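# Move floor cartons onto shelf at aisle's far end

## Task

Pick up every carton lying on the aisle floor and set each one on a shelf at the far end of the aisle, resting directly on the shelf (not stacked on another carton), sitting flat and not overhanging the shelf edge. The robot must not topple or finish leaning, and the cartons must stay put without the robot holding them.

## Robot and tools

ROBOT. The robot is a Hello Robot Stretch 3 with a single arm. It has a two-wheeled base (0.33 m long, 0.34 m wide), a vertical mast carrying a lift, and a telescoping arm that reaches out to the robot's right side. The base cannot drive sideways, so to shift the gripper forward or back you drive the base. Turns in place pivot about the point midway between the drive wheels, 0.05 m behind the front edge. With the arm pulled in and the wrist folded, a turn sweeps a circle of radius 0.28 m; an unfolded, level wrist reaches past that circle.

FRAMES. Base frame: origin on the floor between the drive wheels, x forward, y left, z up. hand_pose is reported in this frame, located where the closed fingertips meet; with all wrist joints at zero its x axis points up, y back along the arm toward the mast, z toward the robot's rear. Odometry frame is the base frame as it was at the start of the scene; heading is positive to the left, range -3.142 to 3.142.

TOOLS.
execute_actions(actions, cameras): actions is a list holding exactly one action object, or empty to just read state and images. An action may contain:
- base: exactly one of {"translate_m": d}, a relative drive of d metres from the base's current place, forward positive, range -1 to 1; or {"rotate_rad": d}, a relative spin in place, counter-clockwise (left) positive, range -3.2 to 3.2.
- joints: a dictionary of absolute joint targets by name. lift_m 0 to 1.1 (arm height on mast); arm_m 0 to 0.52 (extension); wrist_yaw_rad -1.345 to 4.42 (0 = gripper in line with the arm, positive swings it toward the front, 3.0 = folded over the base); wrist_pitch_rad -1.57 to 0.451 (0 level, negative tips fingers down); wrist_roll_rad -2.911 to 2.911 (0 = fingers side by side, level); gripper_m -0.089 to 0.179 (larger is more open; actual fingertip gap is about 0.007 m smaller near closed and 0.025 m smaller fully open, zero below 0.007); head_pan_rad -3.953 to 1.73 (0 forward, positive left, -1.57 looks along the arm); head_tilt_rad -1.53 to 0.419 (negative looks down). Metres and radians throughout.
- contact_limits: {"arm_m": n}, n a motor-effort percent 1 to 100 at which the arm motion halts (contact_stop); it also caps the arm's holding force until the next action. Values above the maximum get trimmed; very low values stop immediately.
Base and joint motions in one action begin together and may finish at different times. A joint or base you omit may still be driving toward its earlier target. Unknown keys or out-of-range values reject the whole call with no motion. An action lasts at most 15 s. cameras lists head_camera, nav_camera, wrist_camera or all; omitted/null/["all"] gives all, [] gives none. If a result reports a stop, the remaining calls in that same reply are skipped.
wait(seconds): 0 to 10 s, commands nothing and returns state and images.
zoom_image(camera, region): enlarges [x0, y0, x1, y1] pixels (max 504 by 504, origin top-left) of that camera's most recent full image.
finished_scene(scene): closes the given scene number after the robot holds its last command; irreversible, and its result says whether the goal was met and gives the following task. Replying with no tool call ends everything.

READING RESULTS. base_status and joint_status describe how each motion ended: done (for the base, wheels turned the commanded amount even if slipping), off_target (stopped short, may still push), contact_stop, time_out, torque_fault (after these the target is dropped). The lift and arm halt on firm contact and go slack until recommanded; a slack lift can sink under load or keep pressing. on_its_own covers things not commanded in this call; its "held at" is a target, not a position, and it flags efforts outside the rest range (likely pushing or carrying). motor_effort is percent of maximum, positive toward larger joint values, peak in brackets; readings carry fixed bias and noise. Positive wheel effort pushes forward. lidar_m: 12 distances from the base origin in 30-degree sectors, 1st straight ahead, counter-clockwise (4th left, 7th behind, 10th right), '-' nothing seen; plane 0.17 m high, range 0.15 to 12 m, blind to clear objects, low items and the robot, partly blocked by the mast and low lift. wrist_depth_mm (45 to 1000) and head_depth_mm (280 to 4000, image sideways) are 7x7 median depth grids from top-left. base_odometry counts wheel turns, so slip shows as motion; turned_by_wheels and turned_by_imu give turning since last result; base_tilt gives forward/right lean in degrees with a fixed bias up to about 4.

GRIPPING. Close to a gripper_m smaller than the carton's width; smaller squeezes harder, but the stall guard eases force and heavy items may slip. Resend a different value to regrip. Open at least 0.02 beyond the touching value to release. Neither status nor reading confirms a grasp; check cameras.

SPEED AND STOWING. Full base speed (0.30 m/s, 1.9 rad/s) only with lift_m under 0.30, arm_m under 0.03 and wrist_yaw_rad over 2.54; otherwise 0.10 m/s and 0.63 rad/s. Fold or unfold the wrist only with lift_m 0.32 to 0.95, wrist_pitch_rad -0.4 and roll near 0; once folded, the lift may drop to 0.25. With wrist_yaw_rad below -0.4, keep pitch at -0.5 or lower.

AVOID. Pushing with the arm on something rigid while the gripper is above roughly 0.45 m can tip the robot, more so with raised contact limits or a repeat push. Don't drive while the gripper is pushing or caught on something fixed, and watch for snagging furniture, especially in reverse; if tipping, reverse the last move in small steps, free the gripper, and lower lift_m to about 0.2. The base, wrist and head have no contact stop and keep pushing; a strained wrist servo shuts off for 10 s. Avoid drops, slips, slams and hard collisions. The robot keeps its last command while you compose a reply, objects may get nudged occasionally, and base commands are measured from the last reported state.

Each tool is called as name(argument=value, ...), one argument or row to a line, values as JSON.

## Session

execute_actions(
  actions=[],
)

Scene clock: 0.00 s.
base_odometry: x=+0.000 y=+0.000 heading=+0.000 (m, m, rad; odometry frame)
turned_by_wheels: +0.000 (rad since the last result)
turned_by_imu: +0.000 (rad since the last result)
base_tilt: forward=-1.9 right=+1.4 (deg)
lidar_m: 1.61 1.61 1.93 2.54 2.54 1.28 0.84 0.83 1.52 1.23 1.22 1.34
head_depth_mm: 1880 1879 1884 1888 1893 1876 1891 / 2082 2221 2239 2244 2231 2237 2080 / 2098 2177 2201 2222 2225 2250 2144 / 2054 2079 2104 2134 2133 2170 2147 / 1974 2017 2042 2060 2068 2071 2071 / 1924 1950 1952 1971 1583 2009 1996 / 1860 1896 1906 1914 1576 1947 1954
base_status: not commanded
joint_positions: lift_m=+0.508 arm_m=+0.001 wrist_yaw_rad=+2.855 wrist_pitch_rad=-0.512 wrist_roll_rad=+0.001 gripper_m=+0.037 head_pan_rad=-0.013 head_tilt_rad=+0.005
joint_status: not commanded
motor_effort: left_wheel=+0 right_wheel=+1 lift_m=+21 arm_m=+0 wrist_yaw_rad=+0 wrist_pitch_rad=+7 wrist_roll_rad=+1 gripper_m=+0 head_pan_rad=+1 head_tilt_rad=+2 (%)
hand_pose: x=+0.0387 y=+0.0571 z=+0.5002 quat_wxyz=(+0.276, +0.702, +0.080, +0.651) (m; base frame)
wrist_depth_mm: - - - - - - - / - - - - - - - / - - - - - - - / 990 - 979 978 986 969 971 / 827 806 860 837 828 828 819 / 714 714 - 711 702 704 703 / 629 625 - 631 624 621 613
pictures: head_camera (sideways: a quarter turn clockwise sets it upright), nav_camera (sideways: a quarter turn counterclockwise sets it upright), wrist_camera
Images, in order (width x height): head_camera 896x504, nav_camera 672x504, wrist_camera 644x364.

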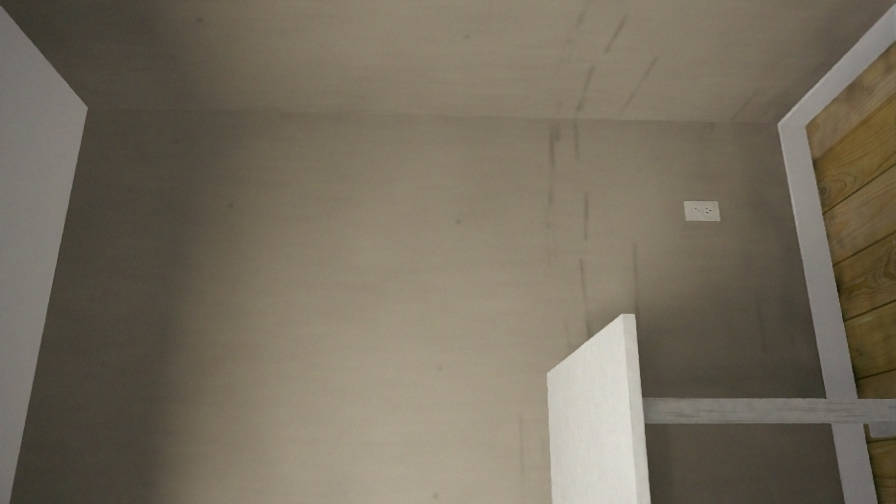

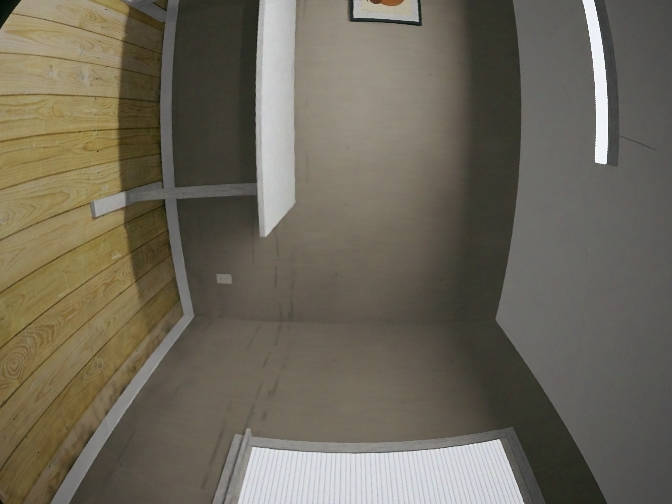

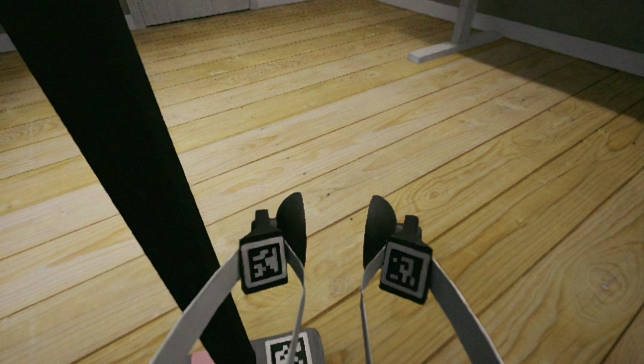

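execute_actions(
  actions=[
    {"joints":{"head_pan_rad":-3.3,"head_tilt_rad":-0.6,"lift_m":0.29,"wrist_pitch_rad":-0.4,"wrist_yaw_rad":3.0}},
  ],
  cameras=["head_camera","nav_camera"],
)

Scene clock: 4.40 s.
base_odometry: x=+0.000 y=+0.000 heading=+0.000 (m, m, rad; odometry frame)
turned_by_wheels: +0.000 (rad since the last result)
turned_by_imu: +0.001 (rad since the last result)
base_tilt: forward=-1.9 right=+1.4 (deg)
lidar_m: 1.61 1.61 1.92 2.55 2.54 1.28 0.84 0.83 1.52 1.23 1.22 1.34
head_depth_mm: 1313 1511 1575 1537 1615 1419 1223 / 1359 1595 1594 1823 1718 1422 1223 / 1562 1838 1944 1991 1626 1425 1218 / 2400 2115 2385 1914 1671 1418 1228 / 750 829 922 1034 1183 1360 1226 / 713 783 868 971 1106 1285 1224 / 682 747 822 917 1037 1187 1224
base_status: not commanded
joint_positions: lift_m=+0.291 arm_m=+0.001 wrist_yaw_rad=+2.998 wrist_pitch_rad=-0.419 wrist_roll_rad=+0.001 gripper_m=+0.037 head_pan_rad=-3.293 head_tilt_rad=-0.592
joint_status: all done
motor_effort: left_wheel=+0(0) right_wheel=+1(0) lift_m=+12(14) arm_m=+0(0) wrist_yaw_rad=+2(3) wrist_pitch_rad=+10(11) wrist_roll_rad=+0(0) gripper_m=+0(0) head_pan_rad=-3(48) head_tilt_rad=-4(44) (%)
hand_pose: x=+0.0109 y=+0.0762 z=+0.3030 quat_wxyz=(+0.197, +0.700, +0.097, +0.679) (m; base frame)
wrist_depth_mm: - - - - - - - / - - - - - - - / 976 958 980 952 935 947 945 / 735 727 739 738 736 731 734 / 587 591 - 593 605 589 589 / 508 518 - - 490 505 498 / 447 - - - 437 432 434
pictures: head_camera (sideways: a quarter turn clockwise sets it upright), nav_camera (sideways: a quarter turn counterclockwise sets it upright)
Images, in order (width x height): head_camera 896x504, nav_camera 672x504.

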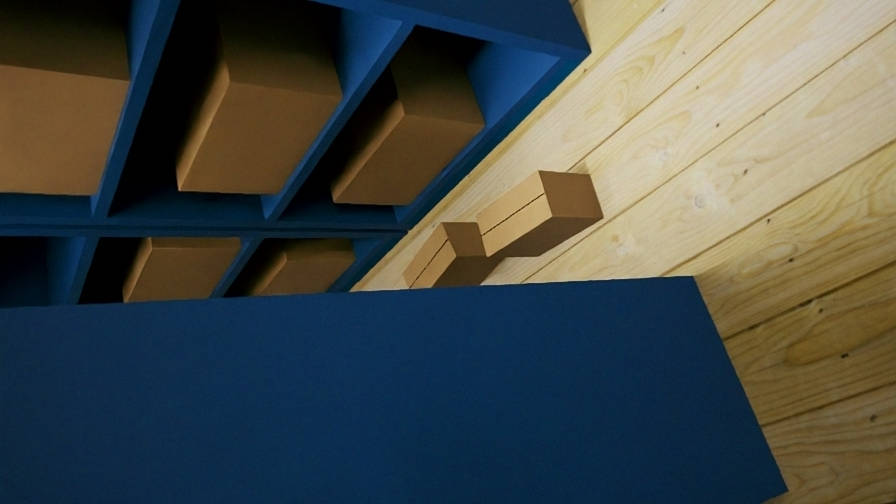

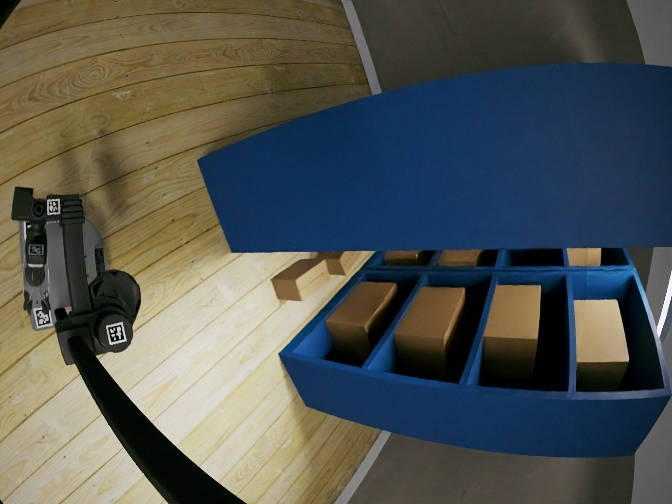

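execute_actions(
  actions=[
    {"base":{"rotate_rad":-0.53},"joints":{"head_pan_rad":-2.4}},
  ],
  cameras=[],
)

execute_actions(
  actions=[
    {"base":{"translate_m":-0.78},"joints":{"head_pan_rad":-2.3}},
  ],
  cameras=["head_camera","nav_camera"],
)

Scene clock: 22.77 s.
base_odometry: x=+0.000 y=+0.000 heading=-0.530 (m, m, rad; odometry frame)
turned_by_wheels: -0.530 (rad since the last result)
turned_by_imu: -0.528 (rad since the last result)
base_tilt: forward=-1.9 right=+1.5 (deg)
lidar_m: 1.33 1.60 1.61 1.92 2.55 2.54 1.29 0.84 0.83 1.53 1.23 1.22
head_depth_mm: 716 819 2301 1906 1567 1426 1220 / 707 790 885 1016 1230 1394 1216 / 702 777 875 995 1162 1347 1221 / 693 769 862 984 1137 1329 1223 / 685 759 851 965 1118 1332 1220 / 679 752 871 2016 1680 1426 1224 / 2244 2470 2645 2155 1721 1433 1227
base_status: done
joint_positions: lift_m=+0.291 arm_m=+0.001 wrist_yaw_rad=+2.998 wrist_pitch_rad=-0.419 wrist_roll_rad=+0.001 gripper_m=+0.037 head_pan_rad=-2.407 head_tilt_rad=-0.593
joint_status: all done
motor_effort: left_wheel=+2(8) right_wheel=-3(9) lift_m=+13(13) arm_m=+0(0) wrist_yaw_rad=+2(2) wrist_pitch_rad=+9(10) wrist_roll_rad=+1(0) gripper_m=+0(1) head_pan_rad=+4(48) head_tilt_rad=-5(5) (%)
hand_pose: x=+0.0109 y=+0.0762 z=+0.3030 quat_wxyz=(+0.197, +0.700, +0.097, +0.679) (m; base frame)
wrist_depth_mm: - - - - - - - / - - - - - - - / 963 949 951 956 944 937 960 / 735 726 729 735 724 724 732 / 594 606 - 599 607 589 590 / 503 522 - - 488 499 504 / 447 - - - 434 430 434
pictures: none
No camera images: the call's "cameras" was empty. Leave "cameras" out to get every camera's image.

Scene clock: 27.13 s.
base_odometry: x=-0.673 y=+0.394 heading=-0.530 (m, m, rad; odometry frame)
turned_by_wheels: +0.000 (rad since the last result)
turned_by_imu: +0.001 (rad since the last result)
base_tilt: forward=-1.9 right=+1.5 (deg)
lidar_m: 2.00 2.23 2.14 2.41 1.96 0.88 0.50 0.50 0.50 0.43 0.58 1.84
head_depth_mm: 1060 1143 1241 1152 1226 1195 1171 / 1810 1958 1681 1770 1623 1414 1224 / 1876 2082 2334 2133 1714 1365 1174 / 1887 2093 2375 2131 1716 1396 1098 / 1886 2066 2311 2070 1715 1433 1222 / 1387 1319 1272 1317 1314 1291 1182 / 901 892 1018 912 960 865 1087
base_status: done
joint_positions: lift_m=+0.291 arm_m=+0.001 wrist_yaw_rad=+2.998 wrist_pitch_rad=-0.418 wrist_roll_rad=+0.001 gripper_m=+0.037 head_pan_rad=-2.307 head_tilt_rad=-0.593
joint_status: all done
motor_effort: left_wheel=+2(6) right_wheel=-3(13) lift_m=+12(13) arm_m=+0(0) wrist_yaw_rad=+2(2) wrist_pitch_rad=+9(10) wrist_roll_rad=+0(0) gripper_m=+0(0) head_pan_rad=+3(17) head_tilt_rad=-4(4) (%)
hand_pose: x=+0.0108 y=+0.0763 z=+0.3032 quat_wxyz=(+0.196, +0.700, +0.097, +0.679) (m; base frame)
wrist_depth_mm: - - - - - - - / - - - - - - - / 957 964 937 947 937 947 939 / 745 743 733 744 749 717 736 / 598 600 - 598 610 602 602 / 507 520 - - 488 502 502 / 447 - - - 435 433 434
pictures: head_camera (sideways: a quarter turn clockwise sets it upright), nav_camera (sideways: a quarter turn counterclockwise sets it upright)
Images, in order (width x height): head_camera 896x504, nav_camera 672x504.

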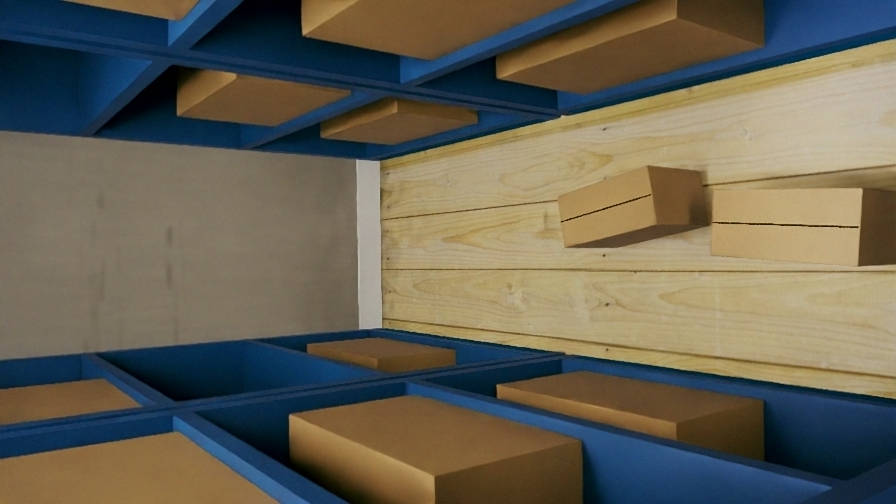

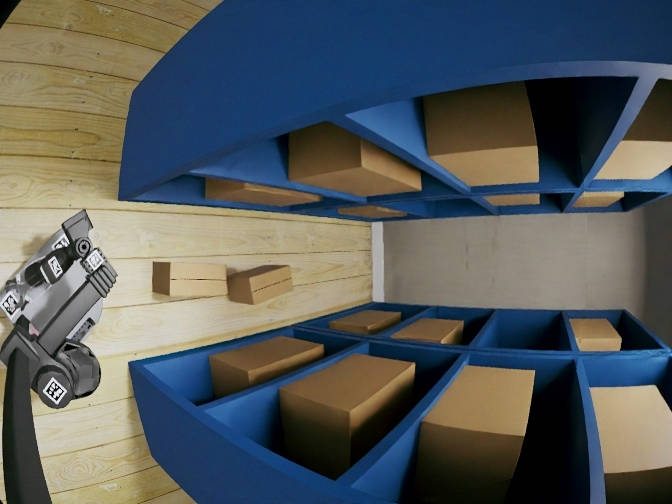

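execute_actions(
  actions=[
    {"base":{"translate_m":-0.15}},
  ],
  cameras=[],
)

execute_actions(
  actions=[
    {"base":{"rotate_rad":-0.73},"joints":{"lift_m":0.33,"head_pan_rad":-1.57,"head_tilt_rad":-0.95}},
  ],
  cameras=[],
)

execute_actions(
  actions=[
    {"joints":{"wrist_yaw_rad":0.2,"gripper_m":0.179}},
  ],
)

Scene clock: 48.53 s.
base_odometry: x=-0.803 y=+0.470 heading=-0.530 (m, m, rad; odometry frame)
turned_by_wheels: +0.000 (rad since the last result)
turned_by_imu: +0.001 (rad since the last result)
base_tilt: forward=-1.9 right=+1.5 (deg)
lidar_m: 2.13 2.36 2.22 2.26 1.84 0.64 0.35 0.66 0.40 0.46 0.45 1.96
head_depth_mm: 772 780 787 854 807 843 1079 / 1436 1070 1183 1179 1202 1205 1148 / 1776 1965 2135 2004 1661 1430 1223 / 1800 1997 2249 2141 1717 1314 1171 / 1810 1983 2248 2150 1723 1431 1101 / 1771 1963 1993 1896 1638 1427 1223 / 1279 1300 1213 1255 1297 1224 1153
base_status: done
joint_positions: lift_m=+0.291 arm_m=+0.001 wrist_yaw_rad=+2.998 wrist_pitch_rad=-0.418 wrist_roll_rad=+0.001 gripper_m=+0.037 head_pan_rad=-2.307 head_tilt_rad=-0.593
joint_status: not commanded
motor_effort: left_wheel=+2(7) right_wheel=-3(12) lift_m=+13(13) arm_m=+0(0) wrist_yaw_rad=+1(2) wrist_pitch_rad=+9(9) wrist_roll_rad=+1(0) gripper_m=+0(0) head_pan_rad=+4(4) head_tilt_rad=-4(5) (%)
hand_pose: x=+0.0108 y=+0.0763 z=+0.3032 quat_wxyz=(+0.196, +0.700, +0.097, +0.679) (m; base frame)
wrist_depth_mm: - - - - - - - / - - - - - - - / 938 957 950 970 968 953 952 / 751 734 737 744 730 741 734 / 598 593 - 605 606 595 593 / 499 519 - - 486 499 500 / 446 - - - 432 434 430
pictures: none
No camera images: the call's "cameras" was empty. Leave "cameras" out to get every camera's image.

Scene clock: 50.33 s.
base_odometry: x=-0.803 y=+0.470 heading=-1.259 (m, m, rad; odometry frame)
turned_by_wheels: -0.730 (rad since the last result)
turned_by_imu: -0.729 (rad since the last result)
base_tilt: forward=-1.9 right=+1.4 (deg)
lidar_m: 0.80 2.00 2.36 2.23 2.71 1.92 1.82 0.38 0.35 0.40 0.41 0.45
head_depth_mm: 904 808 825 884 822 986 1104 / 1104 1177 1241 1258 1289 1196 - / 1960 1928 1699 1518 1352 1225 - / 2006 2031 1734 1386 1220 1233 1110 / 2010 2044 1745 1529 1301 1222 1110 / 1898 1874 1695 1510 1360 1222 1111 / 1397 1197 1283 1200 1267 1169 1112
base_status: done
joint_positions: lift_m=+0.329 arm_m=+0.001 wrist_yaw_rad=+2.998 wrist_pitch_rad=-0.418 wrist_roll_rad=+0.001 gripper_m=+0.037 head_pan_rad=-1.577 head_tilt_rad=-0.938
joint_status: all done
motor_effort: left_wheel=+2(7) right_wheel=-3(8) lift_m=+29(33) arm_m=+0(0) wrist_yaw_rad=+1(1) wrist_pitch_rad=+9(9) wrist_roll_rad=+0(0) gripper_m=+0(0) head_pan_rad=+4(43) head_tilt_rad=-7(39) (%)
hand_pose: x=+0.0108 y=+0.0763 z=+0.3422 quat_wxyz=(+0.196, +0.700, +0.097, +0.679) (m; base frame)
wrist_depth_mm: - - - - - - - / - - - - - - - / - - - - - - - / 811 803 805 816 811 798 803 / 659 656 - 653 661 648 653 / 553 549 - 566 530 550 544 / 478 - - - 477 478 477
pictures: none
No camera images: the call's "cameras" was empty. Leave "cameras" out to get every camera's image.

Scene clock: 52.73 s.
base_odometry: x=-0.803 y=+0.470 heading=-1.259 (m, m, rad; odometry frame)
turned_by_wheels: +0.000 (rad since the last result)
turned_by_imu: +0.000 (rad since the last result)
base_tilt: forward=-1.9 right=+1.4 (deg)
lidar_m: 0.80 2.00 2.36 2.23 2.71 1.92 1.82 0.38 0.35 0.40 0.41 0.45
head_depth_mm: 905 808 824 882 824 981 1103 / 1109 1179 1238 1257 1284 1195 - / 1961 1927 1704 1519 1357 1233 - / 1994 2023 1729 1384 1221 1218 1123 / 2001 2039 1744 1528 1308 1219 1114 / 1900 1878 1675 1504 1358 1226 1112 / 1402 1192 1285 1196 1271 1171 1114
base_status: not commanded
joint_positions: lift_m=+0.329 arm_m=+0.001 wrist_yaw_rad=+0.203 wrist_pitch_rad=-0.418 wrist_roll_rad=+0.001 gripper_m=+0.179 head_pan_rad=-1.577 head_tilt_rad=-0.938
joint_status: all done
motor_effort: left_wheel=+2(2) right_wheel=-4(3) lift_m=+29(30) arm_m=+0(0) wrist_yaw_rad=-3(4) wrist_pitch_rad=+9(9) wrist_roll_rad=+0(0) gripper_m=+0(94) head_pan_rad=+4(4) head_tilt_rad=-8(8) (%)
hand_pose: x=+0.0236 y=-0.3657 z=+0.3422 quat_wxyz=(+0.703, +0.216, -0.673, -0.076) (m; base frame)
wrist_depth_mm: 629 621 858 - - 743 616 / 459 535 862 - - 673 399 / 516 551 875 967 985 638 363 / 600 591 753 490 771 611 376 / 546 616 630 415 657 596 402 / 473 533 345 357 547 534 434 / 443 473 351 352 477 462 384
pictures: head_camera (sideways: a quarter turn clockwise sets it upright), nav_camera (sideways: a quarter turn counterclockwise sets it upright), wrist_camera
Images, in order (width x height): head_camera 896x504, nav_camera 672x504, wrist_camera 644x364.

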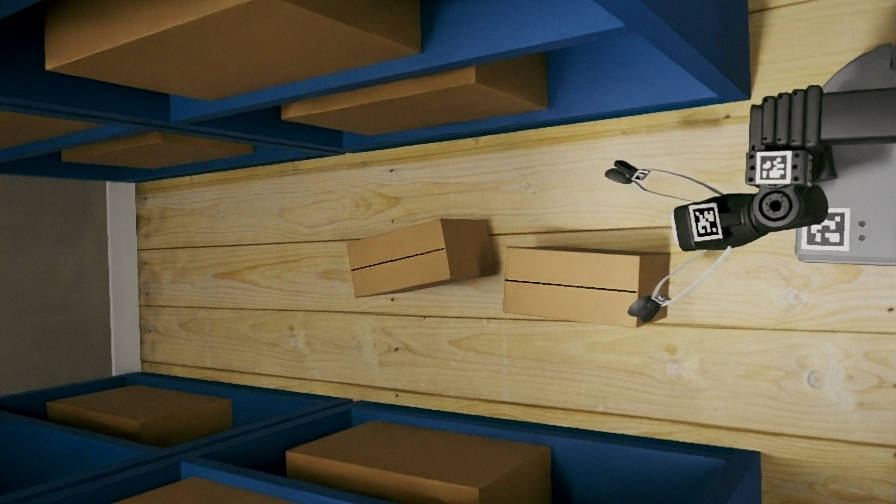

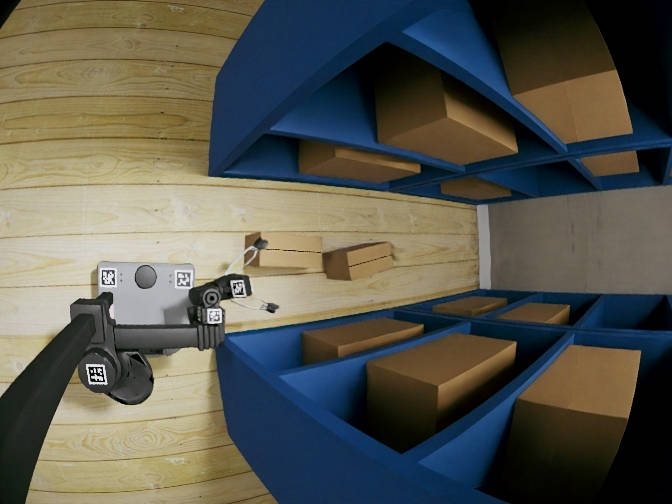

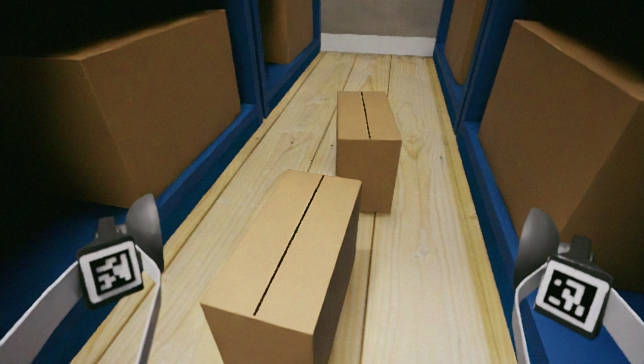

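execute_actions(
  actions=[
    {"base":{"rotate_rad":0.06},"joints":{"arm_m":0.52,"lift_m":0.265,"wrist_pitch_rad":-0.64}},
  ],
  cameras=["head_camera","wrist_camera"],
)

Scene clock: 65.50 s.
base_odometry: x=-0.803 y=+0.470 heading=-1.200 (m, m, rad; odometry frame)
turned_by_wheels: +0.060 (rad since the last result)
turned_by_imu: +0.061 (rad since the last result)
base_tilt: forward=-1.9 right=+1.5 (deg)
lidar_m: 1.96 2.03 2.37 2.22 2.60 1.89 1.82 0.36 0.35 0.40 0.42 0.45
head_depth_mm: 1018 969 951 892 1206 1013 1103 / 1625 1592 1504 1398 1299 1190 - / 1999 2016 1725 1452 1353 1214 - / 2011 2016 1733 1432 1182 1206 1122 / 1973 1981 1740 1523 1337 1225 1108 / 1527 1620 1521 1460 1336 1227 1111 / 1045 1054 1049 1152 1263 1180 1115
base_status: done
joint_positions: lift_m=+0.266 arm_m=+0.520 wrist_yaw_rad=+0.201 wrist_pitch_rad=-0.652 wrist_roll_rad=+0.001 gripper_m=+0.179 head_pan_rad=-1.577 head_tilt_rad=-0.938
joint_status: all done
motor_effort: left_wheel=-2(3) right_wheel=+4(4) lift_m=+12(27) arm_m=+3(2) wrist_yaw_rad=-1(2) wrist_pitch_rad=+6(7) wrist_roll_rad=+0(1) gripper_m=+0(1) head_pan_rad=+4(4) head_tilt_rad=-8(7) (%)
hand_pose: x=+0.0162 y=-0.8500 z=+0.2296 quat_wxyz=(+0.689, +0.293, -0.644, -0.159) (m; base frame)
wrist_depth_mm: 373 468 752 862 838 768 557 / 379 515 676 692 688 653 397 / 386 504 585 295 533 555 387 / 388 484 495 254 270 485 391 / 386 449 428 224 234 431 339 / 377 382 373 199 203 383 307 / 352 352 188 179 183 346 330
pictures: head_camera (sideways: a quarter turn clockwise sets it upright), wrist_camera
Images, in order (width x height): head_camera 896x504, wrist_camera 644x364.

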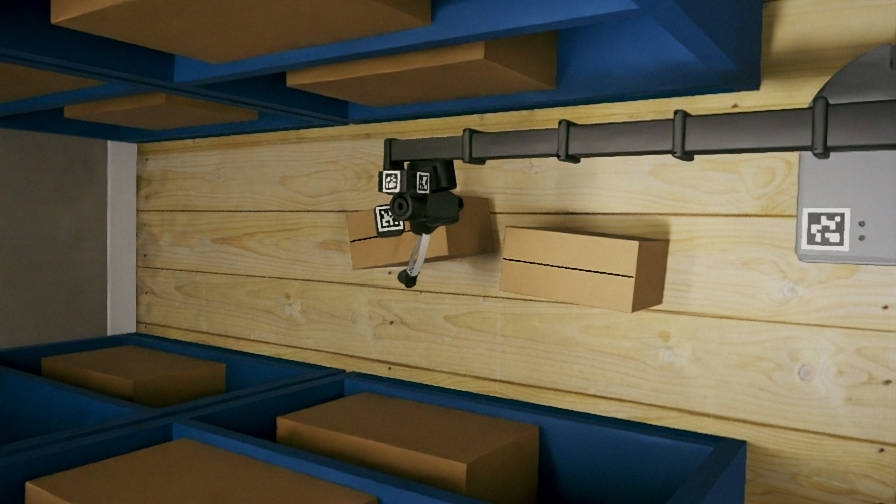

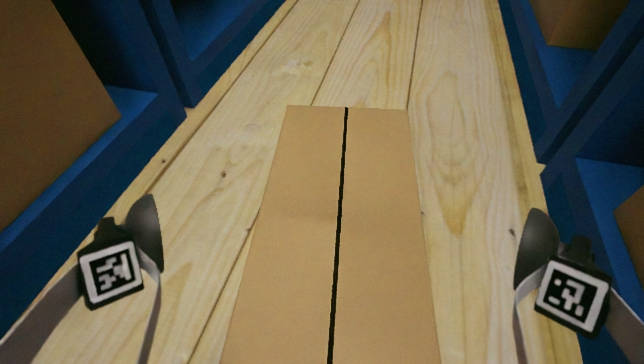

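execute_actions(
  actions=[
    {"joints":{"lift_m":0.194,"wrist_yaw_rad":0.17}},
  ],
  cameras=["wrist_camera"],
)

execute_actions(
  actions=[
    {"joints":{"gripper_m":0.08}},
  ],
  cameras=["wrist_camera"],
)

Scene clock: 69.30 s.
base_odometry: x=-0.803 y=+0.470 heading=-1.200 (m, m, rad; odometry frame)
turned_by_wheels: +0.000 (rad since the last result)
turned_by_imu: +0.001 (rad since the last result)
base_tilt: forward=-1.9 right=+1.5 (deg)
lidar_m: 1.96 2.02 2.35 2.23 2.59 1.89 1.82 0.36 0.35 0.40 0.42 0.45
head_depth_mm: 1019 965 957 891 1206 1011 1099 / 1628 1597 1500 1414 1304 1201 - / 1994 2010 1736 1467 1353 1214 - / 1993 2023 1735 1431 1181 1206 1122 / 1964 1988 1747 1526 1335 1222 1116 / 1527 1620 1518 1457 1342 1231 1114 / 1042 1054 1047 1159 1264 1178 1118
base_status: not commanded
joint_positions: lift_m=+0.195 arm_m=+0.520 wrist_yaw_rad=+0.173 wrist_pitch_rad=-0.652 wrist_roll_rad=+0.001 gripper_m=+0.179 head_pan_rad=-1.577 head_tilt_rad=-0.938
joint_status: all done
motor_effort: left_wheel=-2(2) right_wheel=+4(4) lift_m=+12(13) arm_m=+3(3) wrist_yaw_rad=-2(3) wrist_pitch_rad=+6(6) wrist_roll_rad=+0(1) gripper_m=+0(0) head_pan_rad=+4(4) head_tilt_rad=-8(8) (%)
hand_pose: x=+0.0109 y=-0.8509 z=+0.1586 quat_wxyz=(+0.687, +0.284, -0.648, -0.168) (m; base frame)
wrist_depth_mm: 428 485 657 695 680 641 387 / 384 494 537 223 240 549 372 / 384 458 437 186 192 458 358 / 381 408 166 160 160 397 341 / 356 363 142 141 140 350 315 / 323 302 126 126 125 301 284 / 281 280 114 113 113 273 272
pictures: wrist_camera
Images, in order (width x height): wrist_camera 644x364.

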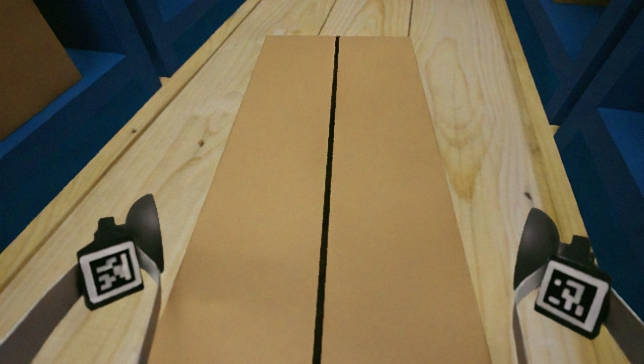

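Scene clock: 70.77 s.
base_odometry: x=-0.803 y=+0.470 heading=-1.200 (m, m, rad; odometry frame)
turned_by_wheels: +0.000 (rad since the last result)
turned_by_imu: +0.000 (rad since the last result)
base_tilt: forward=-1.8 right=+1.5 (deg)
lidar_m: 1.96 2.03 2.36 2.22 2.59 1.89 1.82 0.36 0.35 0.40 0.42 0.45
head_depth_mm: 1017 966 952 891 1207 1011 1105 / 1627 1591 1508 1417 1309 1192 - / 2000 2027 1731 1463 1358 1219 - / 2001 2022 1738 1446 1186 1204 1125 / 1966 1982 1741 1534 1338 1223 1107 / 1522 1626 1519 1458 1341 1227 1110 / 1044 1053 1048 1153 1257 1172 1116
base_status: not commanded
joint_positions: lift_m=+0.195 arm_m=+0.520 wrist_yaw_rad=+0.173 wrist_pitch_rad=-0.645 wrist_roll_rad=+0.001 gripper_m=+0.081 head_pan_rad=-1.577 head_tilt_rad=-0.938
joint_status: all done
motor_effort: left_wheel=-1(2) right_wheel=+2(4) lift_m=+12(13) arm_m=+3(3) wrist_yaw_rad=-3(3) wrist_pitch_rad=+2(6) wrist_roll_rad=+0(0) gripper_m=-28(99) head_pan_rad=+3(4) head_tilt_rad=-7(7) (%)
hand_pose: x=+0.0111 y=-0.8522 z=+0.1599 quat_wxyz=(+0.688, +0.281, -0.649, -0.166) (m; base frame)
wrist_depth_mm: 427 478 673 709 705 663 389 / 385 486 576 228 245 553 370 / 381 466 452 190 194 467 359 / 383 410 171 163 162 399 341 / 357 361 143 143 142 360 331 / 319 307 128 127 126 - 304 / 290 281 115 115 114 273 274
pictures: wrist_camera
Images, in order (width x height): wrist_camera 644x364.

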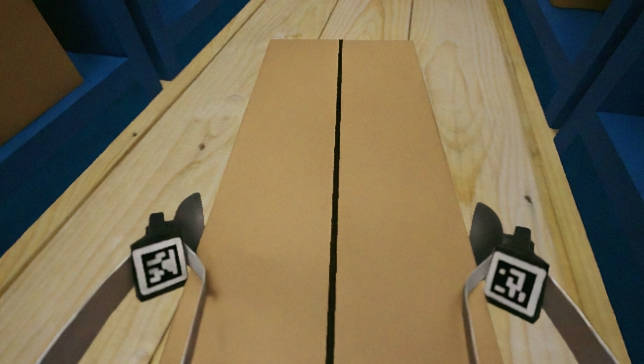

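execute_actions(
  actions=[
    {"joints":{"lift_m":0.215,"wrist_yaw_rad":0.0}},
  ],
  cameras=["wrist_camera"],
)

Scene clock: 74.10 s.
base_odometry: x=-0.803 y=+0.470 heading=-1.200 (m, m, rad; odometry frame)
turned_by_wheels: +0.000 (rad since the last result)
turned_by_imu: +0.000 (rad since the last result)
base_tilt: forward=-1.8 right=+1.4 (deg)
lidar_m: 1.95 2.03 2.36 2.22 2.59 1.89 1.82 0.36 0.35 0.40 0.42 0.45
head_depth_mm: 1017 969 954 893 1210 1013 1104 / 1623 1590 1503 1404 1299 1198 - / 2001 2016 1725 1441 1346 1218 - / 2002 2020 1740 1472 1185 1204 1124 / 1972 1990 1745 1521 1337 1225 1111 / 1524 1621 1518 1455 1335 1220 1112 / 1042 1057 1046 1152 1266 1176 1115
base_status: not commanded
joint_positions: lift_m=+0.214 arm_m=+0.520 wrist_yaw_rad=+0.003 wrist_pitch_rad=-0.663 wrist_roll_rad=+0.001 gripper_m=+0.094 head_pan_rad=-1.577 head_tilt_rad=-0.938
joint_status: all done
on_its_own: gripper_m is held at +0.093, not at your +0.080, by its stall guard, which is not easing now
motor_effort: left_wheel=-1(2) right_wheel=+3(2) lift_m=+30(33) arm_m=+3(2) wrist_yaw_rad=-3(7) wrist_pitch_rad=+11(13) wrist_roll_rad=+1(0) gripper_m=-22(22) head_pan_rad=+4(3) head_tilt_rad=-8(7) (%)
hand_pose: x=-0.0211 y=-0.8518 z=+0.1764 quat_wxyz=(+0.669, +0.231, -0.668, -0.230) (m; base frame)
wrist_depth_mm: 438 630 724 717 717 427 337 / 441 565 564 221 230 424 310 / 442 500 464 187 186 417 291 / 417 427 169 162 161 393 289 / 377 373 144 143 142 340 279 / 336 325 128 128 128 - 261 / 308 296 116 115 115 288 241
pictures: wrist_camera
Images, in order (width x height): wrist_camera 644x364.

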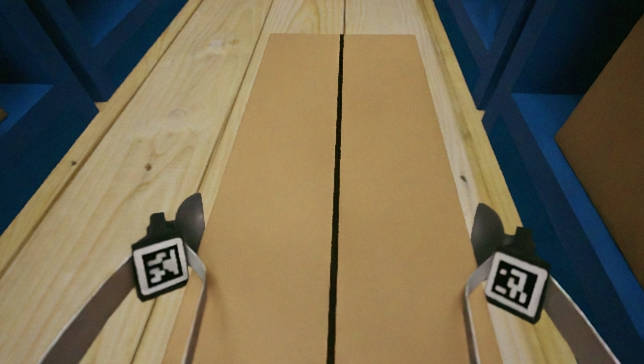

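execute_actions(
  actions=[
    {"base":{"translate_m":0.262}},
  ],
  cameras=["wrist_camera","head_camera"],
)

Scene clock: 80.03 s.
base_odometry: x=-0.708 y=+0.226 heading=-1.200 (m, m, rad; odometry frame)
turned_by_wheels: +0.000 (rad since the last result)
turned_by_imu: -0.001 (rad since the last result)
base_tilt: forward=-2.0 right=+1.4 (deg)
lidar_m: 1.69 1.75 2.27 2.27 2.28 2.17 2.09 0.57 0.42 0.48 0.28 0.36
head_depth_mm: 1904 1877 1689 1505 1342 1212 1105 / 1998 2010 1727 1513 1181 1200 - / 2012 2027 1734 1441 1349 1221 - / 1919 1931 1660 1444 1342 1216 1128 / 887 820 913 907 818 984 1112 / 555 474 413 437 538 899 1114 / 558 463 310 386 542 914 1113
base_status: done
joint_positions: lift_m=+0.214 arm_m=+0.520 wrist_yaw_rad=+0.002 wrist_pitch_rad=-0.663 wrist_roll_rad=+0.001 gripper_m=+0.094 head_pan_rad=-1.577 head_tilt_rad=-0.938
joint_status: not commanded
on_its_own: gripper_m is held at +0.093, not at your +0.080, by its stall guard, which is not easing now
motor_effort: left_wheel=-1(2) right_wheel=+3(10) lift_m=+30(30) arm_m=+3(3) wrist_yaw_rad=-2(3) wrist_pitch_rad=+12(12) wrist_roll_rad=+1(1) gripper_m=-22(21) head_pan_rad=+4(5) head_tilt_rad=-8(8) (%)
hand_pose: x=-0.0212 y=-0.8518 z=+0.1764 quat_wxyz=(+0.669, +0.231, -0.668, -0.230) (m; base frame)
wrist_depth_mm: 175 238 380 720 711 701 600 / 177 241 405 222 229 575 539 / 178 243 329 186 187 478 477 / 179 245 170 162 161 418 412 / 180 218 143 143 142 376 361 / 177 244 128 128 127 - 326 / - 225 116 116 115 287 293
pictures: head_camera (sideways: a quarter turn clockwise sets it upright), wrist_camera
Images, in order (width x height): head_camera 896x504, wrist_camera 644x364.

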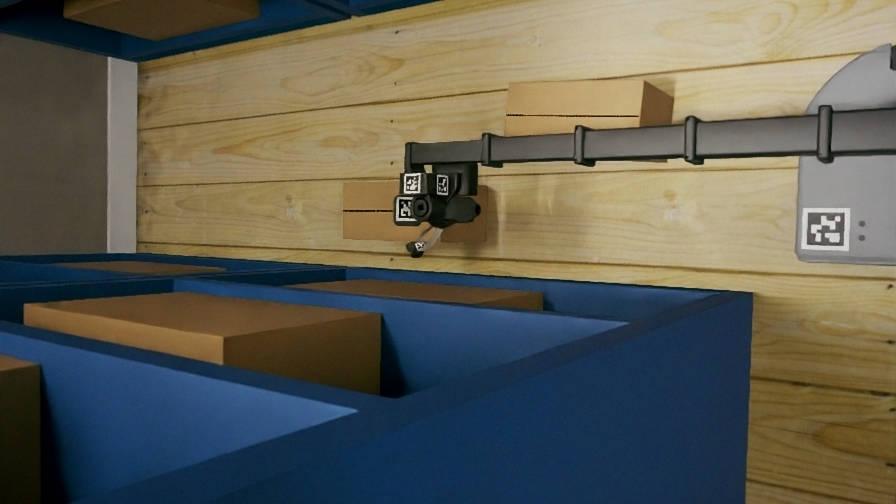

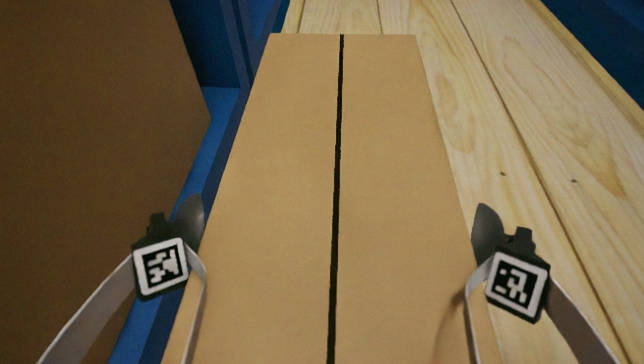

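execute_actions(
  actions=[
    {"base":{"translate_m":0.03},"joints":{"lift_m":0.198}},
  ],
  cameras=[],
)

execute_actions(
  actions=[
    {"joints":{"gripper_m":0.17}},
  ],
  cameras=[],
)

execute_actions(
  actions=[
    {"joints":{"lift_m":0.28,"arm_m":0.46,"wrist_pitch_rad":-0.74}},
  ],
  cameras=["wrist_camera","head_camera"],
)

Scene clock: 84.43 s.
base_odometry: x=-0.697 y=+0.198 heading=-1.200 (m, m, rad; odometry frame)
turned_by_wheels: +0.000 (rad since the last result)
turned_by_imu: +0.000 (rad since the last result)
base_tilt: forward=-1.9 right=+1.5 (deg)
lidar_m: 1.66 1.73 2.27 2.33 2.29 2.20 1.00 0.59 0.43 0.63 0.26 0.36
head_depth_mm: 1944 1924 1689 1500 1325 1211 1102 / 1990 2020 1726 1520 1164 1194 - / 1991 2019 1724 1442 1353 1215 - / 1884 1873 1574 1398 1331 1199 1127 / 558 496 851 875 602 881 1115 / 555 460 317 384 537 899 1113 / - - 304 387 543 915 1112
base_status: done
joint_positions: lift_m=+0.198 arm_m=+0.520 wrist_yaw_rad=+0.002 wrist_pitch_rad=-0.664 wrist_roll_rad=+0.001 gripper_m=+0.094 head_pan_rad=-1.577 head_tilt_rad=-0.938
joint_status: all done
on_its_own: gripper_m is held at +0.093, not at your +0.080, by its stall guard, which is not easing now
motor_effort: left_wheel=-2(2) right_wheel=+3(9) lift_m=+13(27) arm_m=+3(3) wrist_yaw_rad=-2(2) wrist_pitch_rad=+12(13) wrist_roll_rad=+0(0) gripper_m=-21(22) head_pan_rad=+5(4) head_tilt_rad=-8(8) (%)
hand_pose: x=-0.0212 y=-0.8517 z=+0.1603 quat_wxyz=(+0.669, +0.231, -0.668, -0.230) (m; base frame)
wrist_depth_mm: 145 191 361 675 676 659 615 / 146 193 289 223 230 542 536 / 146 194 266 188 187 456 458 / 144 196 170 162 161 396 395 / 145 175 144 143 142 354 345 / 143 201 128 128 127 - 309 / - 189 116 115 115 274 277
pictures: none
No camera images: the call's "cameras" was empty. Leave "cameras" out to get every camera's image.

Scene clock: 85.70 s.
base_odometry: x=-0.697 y=+0.198 heading=-1.200 (m, m, rad; odometry frame)
turned_by_wheels: +0.000 (rad since the last result)
turned_by_imu: +0.000 (rad since the last result)
base_tilt: forward=-1.9 right=+1.6 (deg)
lidar_m: 1.66 1.72 2.27 2.32 2.27 2.20 1.00 0.59 0.44 0.63 0.26 0.36
head_depth_mm: 1939 1922 1696 1512 1331 1214 1103 / 1977 1993 1734 1521 1160 1197 - / 2003 2014 1733 1442 1353 1218 - / 1872 1884 1577 1386 1328 1203 1123 / 558 497 850 874 602 884 1111 / 555 462 317 383 537 899 1115 / - - 305 386 543 912 1115
base_status: not commanded
joint_positions: lift_m=+0.198 arm_m=+0.520 wrist_yaw_rad=+0.002 wrist_pitch_rad=-0.656 wrist_roll_rad=+0.001 gripper_m=+0.170 head_pan_rad=-1.577 head_tilt_rad=-0.938
joint_status: all done
motor_effort: left_wheel=-2(2) right_wheel=+3(2) lift_m=+12(13) arm_m=+2(3) wrist_yaw_rad=-2(2) wrist_pitch_rad=+8(12) wrist_roll_rad=+0(0) gripper_m=+0(96) head_pan_rad=+5(5) head_tilt_rad=-7(8) (%)
hand_pose: x=-0.0212 y=-0.8530 z=+0.1617 quat_wxyz=(+0.670, +0.229, -0.669, -0.228) (m; base frame)
wrist_depth_mm: 144 192 359 691 680 682 615 / 145 193 317 229 235 550 545 / 146 194 266 191 195 461 455 / 144 197 175 165 164 403 394 / 144 198 149 145 144 351 351 / 142 222 130 129 128 301 309 / 150 178 117 116 116 271 276
pictures: none
No camera images: the call's "cameras" was empty. Leave "cameras" out to get every camera's image.

Scene clock: 87.30 s.
base_odometry: x=-0.697 y=+0.198 heading=-1.200 (m, m, rad; odometry frame)
turned_by_wheels: +0.000 (rad since the last result)
turned_by_imu: +0.000 (rad since the last result)
base_tilt: forward=-1.8 right=+1.4 (deg)
lidar_m: 1.66 1.72 2.26 2.33 2.28 2.19 1.00 0.59 0.43 0.63 0.26 0.36
head_depth_mm: 1938 1916 1690 1507 1317 1211 1098 / 1995 2003 1727 1513 1164 1200 - / 2005 2006 1731 1438 1351 1216 1144 / 1878 1882 1574 1396 1333 1202 1126 / 557 496 851 877 602 883 1111 / 556 460 317 384 537 902 1113 / - - 305 387 543 914 1115
base_status: not commanded
joint_positions: lift_m=+0.279 arm_m=+0.460 wrist_yaw_rad=+0.002 wrist_pitch_rad=-0.750 wrist_roll_rad=+0.001 gripper_m=+0.170 head_pan_rad=-1.577 head_tilt_rad=-0.938
joint_status: all done
motor_effort: left_wheel=-2(2) right_wheel=+3(3) lift_m=+29(30) arm_m=-3(3) wrist_yaw_rad=-2(2) wrist_pitch_rad=+5(7) wrist_roll_rad=+0(0) gripper_m=+0(0) head_pan_rad=+5(3) head_tilt_rad=-7(8) (%)
hand_pose: x=-0.0212 y=-0.7762 z=+0.2258 quat_wxyz=(+0.658, +0.260, -0.657, -0.259) (m; base frame)
wrist_depth_mm: 144 191 350 700 703 698 644 / 145 193 356 312 561 596 574 / 146 195 324 271 492 515 513 / 144 196 324 241 252 459 453 / 144 197 299 218 225 415 410 / 142 223 302 248 360 373 369 / 150 201 321 344 343 341 334
pictures: head_camera (sideways: a quarter turn clockwise sets it upright), wrist_camera
Images, in order (width x height): head_camera 896x504, wrist_camera 644x364.

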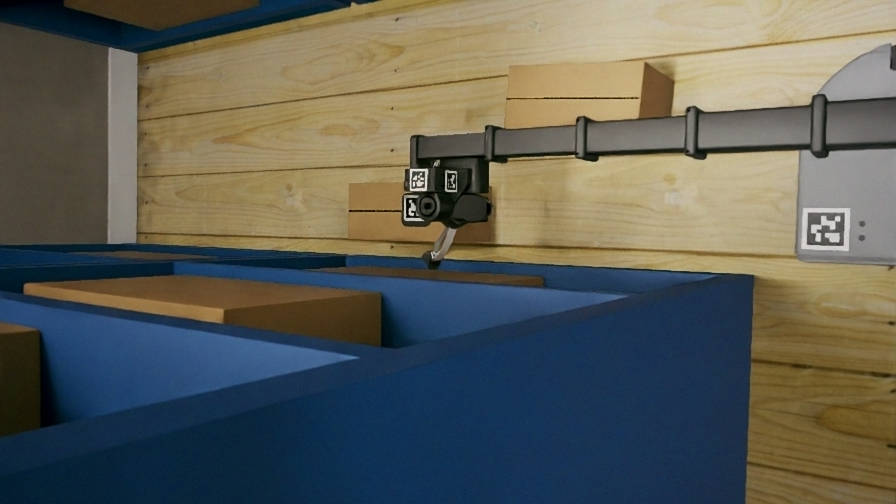

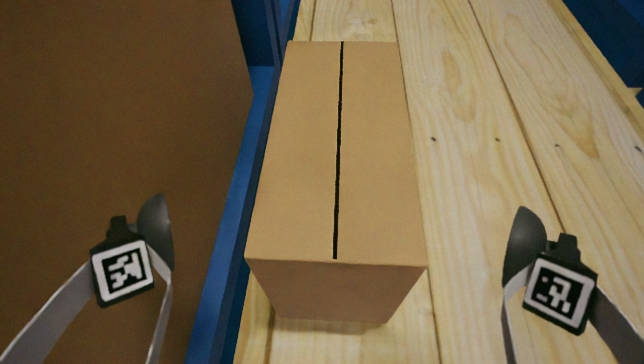

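execute_actions(
  actions=[
    {"base":{"translate_m":-0.185},"joints":{"arm_m":0.215,"wrist_yaw_rad":-0.1,"gripper_m":0.179}},
  ],
  cameras=["wrist_camera"],
)

Scene clock: 93.70 s.
base_odometry: x=-0.764 y=+0.370 heading=-1.200 (m, m, rad; odometry frame)
turned_by_wheels: +0.000 (rad since the last result)
turned_by_imu: +0.002 (rad since the last result)
base_tilt: forward=-2.0 right=+1.4 (deg)
lidar_m: 1.85 1.92 2.32 2.24 2.75 2.00 1.93 0.43 0.70 0.40 0.38 0.37
head_depth_mm: 1370 1297 1377 1316 1290 1180 1104 / 1948 1937 1698 1513 1350 1216 - / 1984 2005 1733 1517 1220 1203 1144 / 2011 2021 1746 1492 1317 1222 1124 / 1808 1835 1549 1408 1356 1219 1107 / 1060 1079 1065 1181 1272 1170 1110 / 896 805 875 898 809 922 1116
base_status: done
joint_positions: lift_m=+0.279 arm_m=+0.215 wrist_yaw_rad=-0.098 wrist_pitch_rad=-0.751 wrist_roll_rad=+0.001 gripper_m=+0.179 head_pan_rad=-1.577 head_tilt_rad=-0.938
joint_status: all done
motor_effort: left_wheel=-2(5) right_wheel=+3(3) lift_m=+29(29) arm_m=-3(3) wrist_yaw_rad=-2(4) wrist_pitch_rad=+5(5) wrist_roll_rad=+1(0) gripper_m=+1(50) head_pan_rad=+4(4) head_tilt_rad=-7(8) (%)
hand_pose: x=-0.0384 y=-0.5303 z=+0.2258 quat_wxyz=(+0.644, +0.227, -0.670, -0.292) (m; base frame)
wrist_depth_mm: 399 379 526 697 700 550 376 / 374 376 516 603 598 525 378 / 385 454 481 527 520 497 379 / 373 462 459 242 437 458 362 / 362 430 406 218 225 413 348 / 343 375 207 198 204 376 332 / 347 348 188 181 183 342 334
pictures: wrist_camera
Images, in order (width x height): wrist_camera 644x364.

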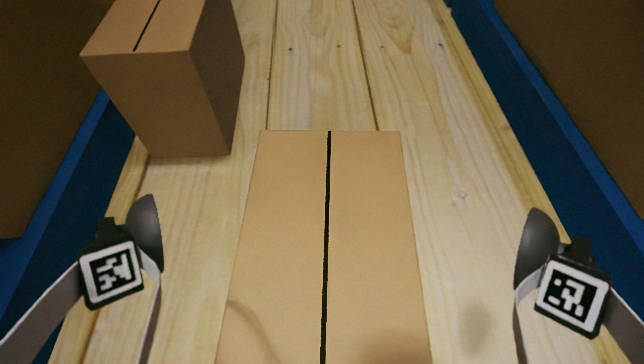

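execute_actions(
  actions=[
    {"joints":{"arm_m":0.19,"lift_m":0.208}},
  ],
  cameras=["wrist_camera"],
)

execute_actions(
  actions=[
    {"joints":{"gripper_m":0.08}},
  ],
  cameras=["wrist_camera"],
)

Scene clock: 97.47 s.
base_odometry: x=-0.764 y=+0.370 heading=-1.200 (m, m, rad; odometry frame)
turned_by_wheels: +0.000 (rad since the last result)
turned_by_imu: +0.001 (rad since the last result)
base_tilt: forward=-1.8 right=+1.4 (deg)
lidar_m: 1.85 1.92 2.32 2.24 2.75 2.00 1.93 0.43 0.71 0.40 0.38 0.37
head_depth_mm: 1362 1295 1381 1324 1288 1181 1102 / 1942 1933 1695 1510 1350 1220 - / 1996 2020 1728 1522 1218 1192 - / 2010 2020 1733 1493 1310 1217 1121 / 1804 1831 1554 1418 1364 1221 1109 / 1063 1079 1064 1183 1279 1175 1115 / 897 803 876 897 809 920 1118
base_status: not commanded
joint_positions: lift_m=+0.209 arm_m=+0.190 wrist_yaw_rad=-0.098 wrist_pitch_rad=-0.751 wrist_roll_rad=+0.001 gripper_m=+0.179 head_pan_rad=-1.577 head_tilt_rad=-0.938
joint_status: all done
motor_effort: left_wheel=-2(2) right_wheel=+3(3) lift_m=+13(24) arm_m=-3(6) wrist_yaw_rad=-1(1) wrist_pitch_rad=+5(5) wrist_roll_rad=+0(0) gripper_m=+0(0) head_pan_rad=+3(4) head_tilt_rad=-7(8) (%)
hand_pose: x=-0.0384 y=-0.5053 z=+0.1548 quat_wxyz=(+0.644, +0.227, -0.670, -0.292) (m; base frame)
wrist_depth_mm: 380 350 456 575 567 519 373 / 378 406 382 201 212 468 357 / 366 431 181 175 178 419 356 / 365 384 157 155 154 370 353 / 341 349 141 139 138 334 332 / 319 298 127 126 126 299 306 / 282 280 116 116 115 274 273
pictures: wrist_camera
Images, in order (width x height): wrist_camera 644x364.

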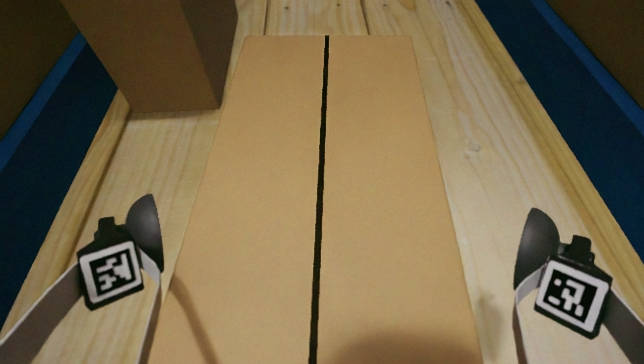

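Scene clock: 98.93 s.
base_odometry: x=-0.764 y=+0.370 heading=-1.200 (m, m, rad; odometry frame)
turned_by_wheels: +0.000 (rad since the last result)
turned_by_imu: +0.000 (rad since the last result)
base_tilt: forward=-1.8 right=+1.5 (deg)
lidar_m: 1.85 1.92 2.32 2.24 2.75 2.01 1.93 0.43 0.71 0.41 0.38 0.37
head_depth_mm: 1363 1290 1379 1318 1283 1178 1104 / 1940 1939 1698 1510 1349 1216 - / 2005 2024 1733 1530 1217 1194 - / 2002 2031 1737 1501 1334 1220 1125 / 1808 1830 1549 1411 1357 1223 1113 / 1065 1083 1045 1183 1272 1173 1111 / 895 805 874 897 810 924 1117
base_status: not commanded
joint_positions: lift_m=+0.209 arm_m=+0.190 wrist_yaw_rad=-0.098 wrist_pitch_rad=-0.743 wrist_roll_rad=+0.000 gripper_m=+0.081 head_pan_rad=-1.577 head_tilt_rad=-0.938
joint_status: all done
motor_effort: left_wheel=-1(2) right_wheel=+2(4) lift_m=+13(13) arm_m=-3(3) wrist_yaw_rad=-2(2) wrist_pitch_rad=+1(6) wrist_roll_rad=+1(1) gripper_m=-28(99) head_pan_rad=+3(3) head_tilt_rad=-7(7) (%)
hand_pose: x=-0.0385 y=-0.5067 z=+0.1561 quat_wxyz=(+0.646, +0.224, -0.670, -0.289) (m; base frame)
wrist_depth_mm: 382 347 522 590 584 520 372 / 376 406 403 204 210 472 364 / 366 436 189 178 178 427 356 / 365 387 161 157 156 376 358 / 339 352 142 141 140 345 331 / 315 305 128 128 127 - 304 / 290 285 117 117 116 273 277
pictures: wrist_camera
Images, in order (width x height): wrist_camera 644x364.

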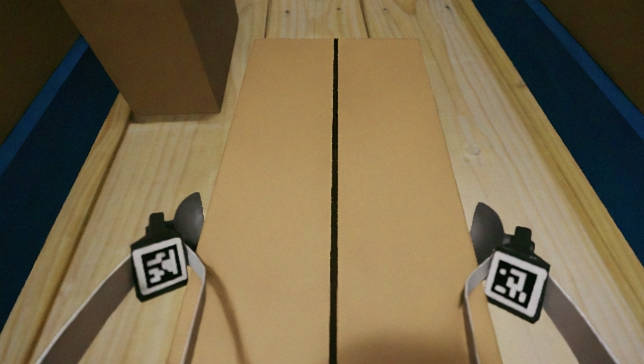

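execute_actions(
  actions=[
    {"joints":{"lift_m":0.24}},
  ],
  cameras=[],
)

execute_actions(
  actions=[
    {"base":{"translate_m":-0.12},"joints":{"lift_m":0.45,"arm_m":0.0,"wrist_yaw_rad":0.0}},
  ],
  cameras=["wrist_camera"],
)

Scene clock: 106.93 s.
base_odometry: x=-0.764 y=+0.370 heading=-1.200 (m, m, rad; odometry frame)
turned_by_wheels: +0.000 (rad since the last result)
turned_by_imu: +0.001 (rad since the last result)
base_tilt: forward=-1.9 right=+1.4 (deg)
lidar_m: 1.85 1.91 2.32 2.24 2.74 2.01 1.93 0.43 0.71 0.40 0.38 0.37
head_depth_mm: 1364 1294 1378 1319 1279 1177 1105 / 1952 1949 1696 1518 1345 1214 - / 1993 2012 1725 1514 1175 1199 - / 2011 2022 1724 1495 1338 1218 1128 / 1810 1826 1538 1404 1365 1219 1111 / 1064 1080 1043 1186 1279 1173 1111 / 899 804 874 897 809 922 1112
base_status: not commanded
joint_positions: lift_m=+0.239 arm_m=+0.190 wrist_yaw_rad=-0.098 wrist_pitch_rad=-0.761 wrist_roll_rad=+0.000 gripper_m=+0.094 head_pan_rad=-1.577 head_tilt_rad=-0.938
joint_status: all done
on_its_own: gripper_m is held at +0.093, not at your +0.080, by its stall guard, which is not easing now
motor_effort: left_wheel=-1(1) right_wheel=+2(2) lift_m=+30(35) arm_m=-3(3) wrist_yaw_rad=-2(2) wrist_pitch_rad=+11(12) wrist_roll_rad=+1(1) gripper_m=-21(22) head_pan_rad=+4(4) head_tilt_rad=-8(7) (%)
hand_pose: x=-0.0381 y=-0.5034 z=+0.1840 quat_wxyz=(+0.643, +0.230, -0.668, -0.295) (m; base frame)
wrist_depth_mm: 379 352 454 621 618 524 373 / 387 418 396 196 200 495 375 / 368 459 183 173 172 454 361 / 364 418 160 155 154 408 358 / 362 374 142 141 140 371 348 / 337 334 129 129 128 - 329 / 320 310 119 118 117 300 302
pictures: none
No camera images: the call's "cameras" was empty. Leave "cameras" out to get every camera's image.

Scene clock: 109.67 s.
base_odometry: x=-0.807 y=+0.482 heading=-1.200 (m, m, rad; odometry frame)
turned_by_wheels: +0.000 (rad since the last result)
turned_by_imu: +0.001 (rad since the last result)
base_tilt: forward=-1.9 right=+1.5 (deg)
lidar_m: 1.97 2.04 2.36 2.22 2.57 1.89 1.81 0.36 0.34 0.88 0.74 0.46
head_depth_mm: 1001 919 905 890 824 940 1102 / 1494 1539 1461 1423 1289 1195 - / 2008 2013 1734 1517 922 855 - / 2007 2020 1735 1518 937 1169 1123 / 2007 2024 1746 1470 1355 1223 1112 / 1563 1671 1484 1400 1340 1223 1118 / 1068 1094 1091 1185 1269 1174 1114
base_status: done
joint_positions: lift_m=+0.449 arm_m=+0.001 wrist_yaw_rad=-0.001 wrist_pitch_rad=-0.761 wrist_roll_rad=+0.000 gripper_m=+0.094 head_pan_rad=-1.577 head_tilt_rad=-0.938
joint_status: all done
on_its_own: gripper_m is held at +0.093, not at your +0.080, by its stall guard, which is not easing now
motor_effort: left_wheel=-2(5) right_wheel=+3(3) lift_m=+30(30) arm_m=-3(2) wrist_yaw_rad=+1(4) wrist_pitch_rad=+11(11) wrist_roll_rad=+1(1) gripper_m=-21(21) head_pan_rad=+4(4) head_tilt_rad=-7(8) (%)
hand_pose: x=-0.0218 y=-0.3149 z=+0.3939 quat_wxyz=(+0.657, +0.262, -0.656, -0.263) (m; base frame)
wrist_depth_mm: 475 669 713 - 742 438 372 / 495 662 648 196 200 440 409 / 581 657 182 173 173 510 485 / 585 654 160 155 154 558 555 / 529 584 141 140 139 520 507 / 493 550 129 128 127 - 461 / 456 508 119 118 118 416 423
pictures: wrist_camera
Images, in order (width x height): wrist_camera 644x364.

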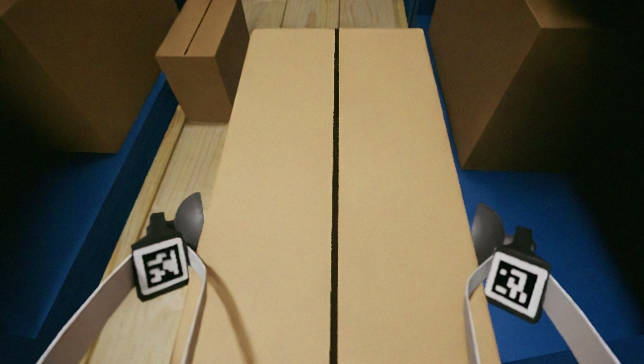

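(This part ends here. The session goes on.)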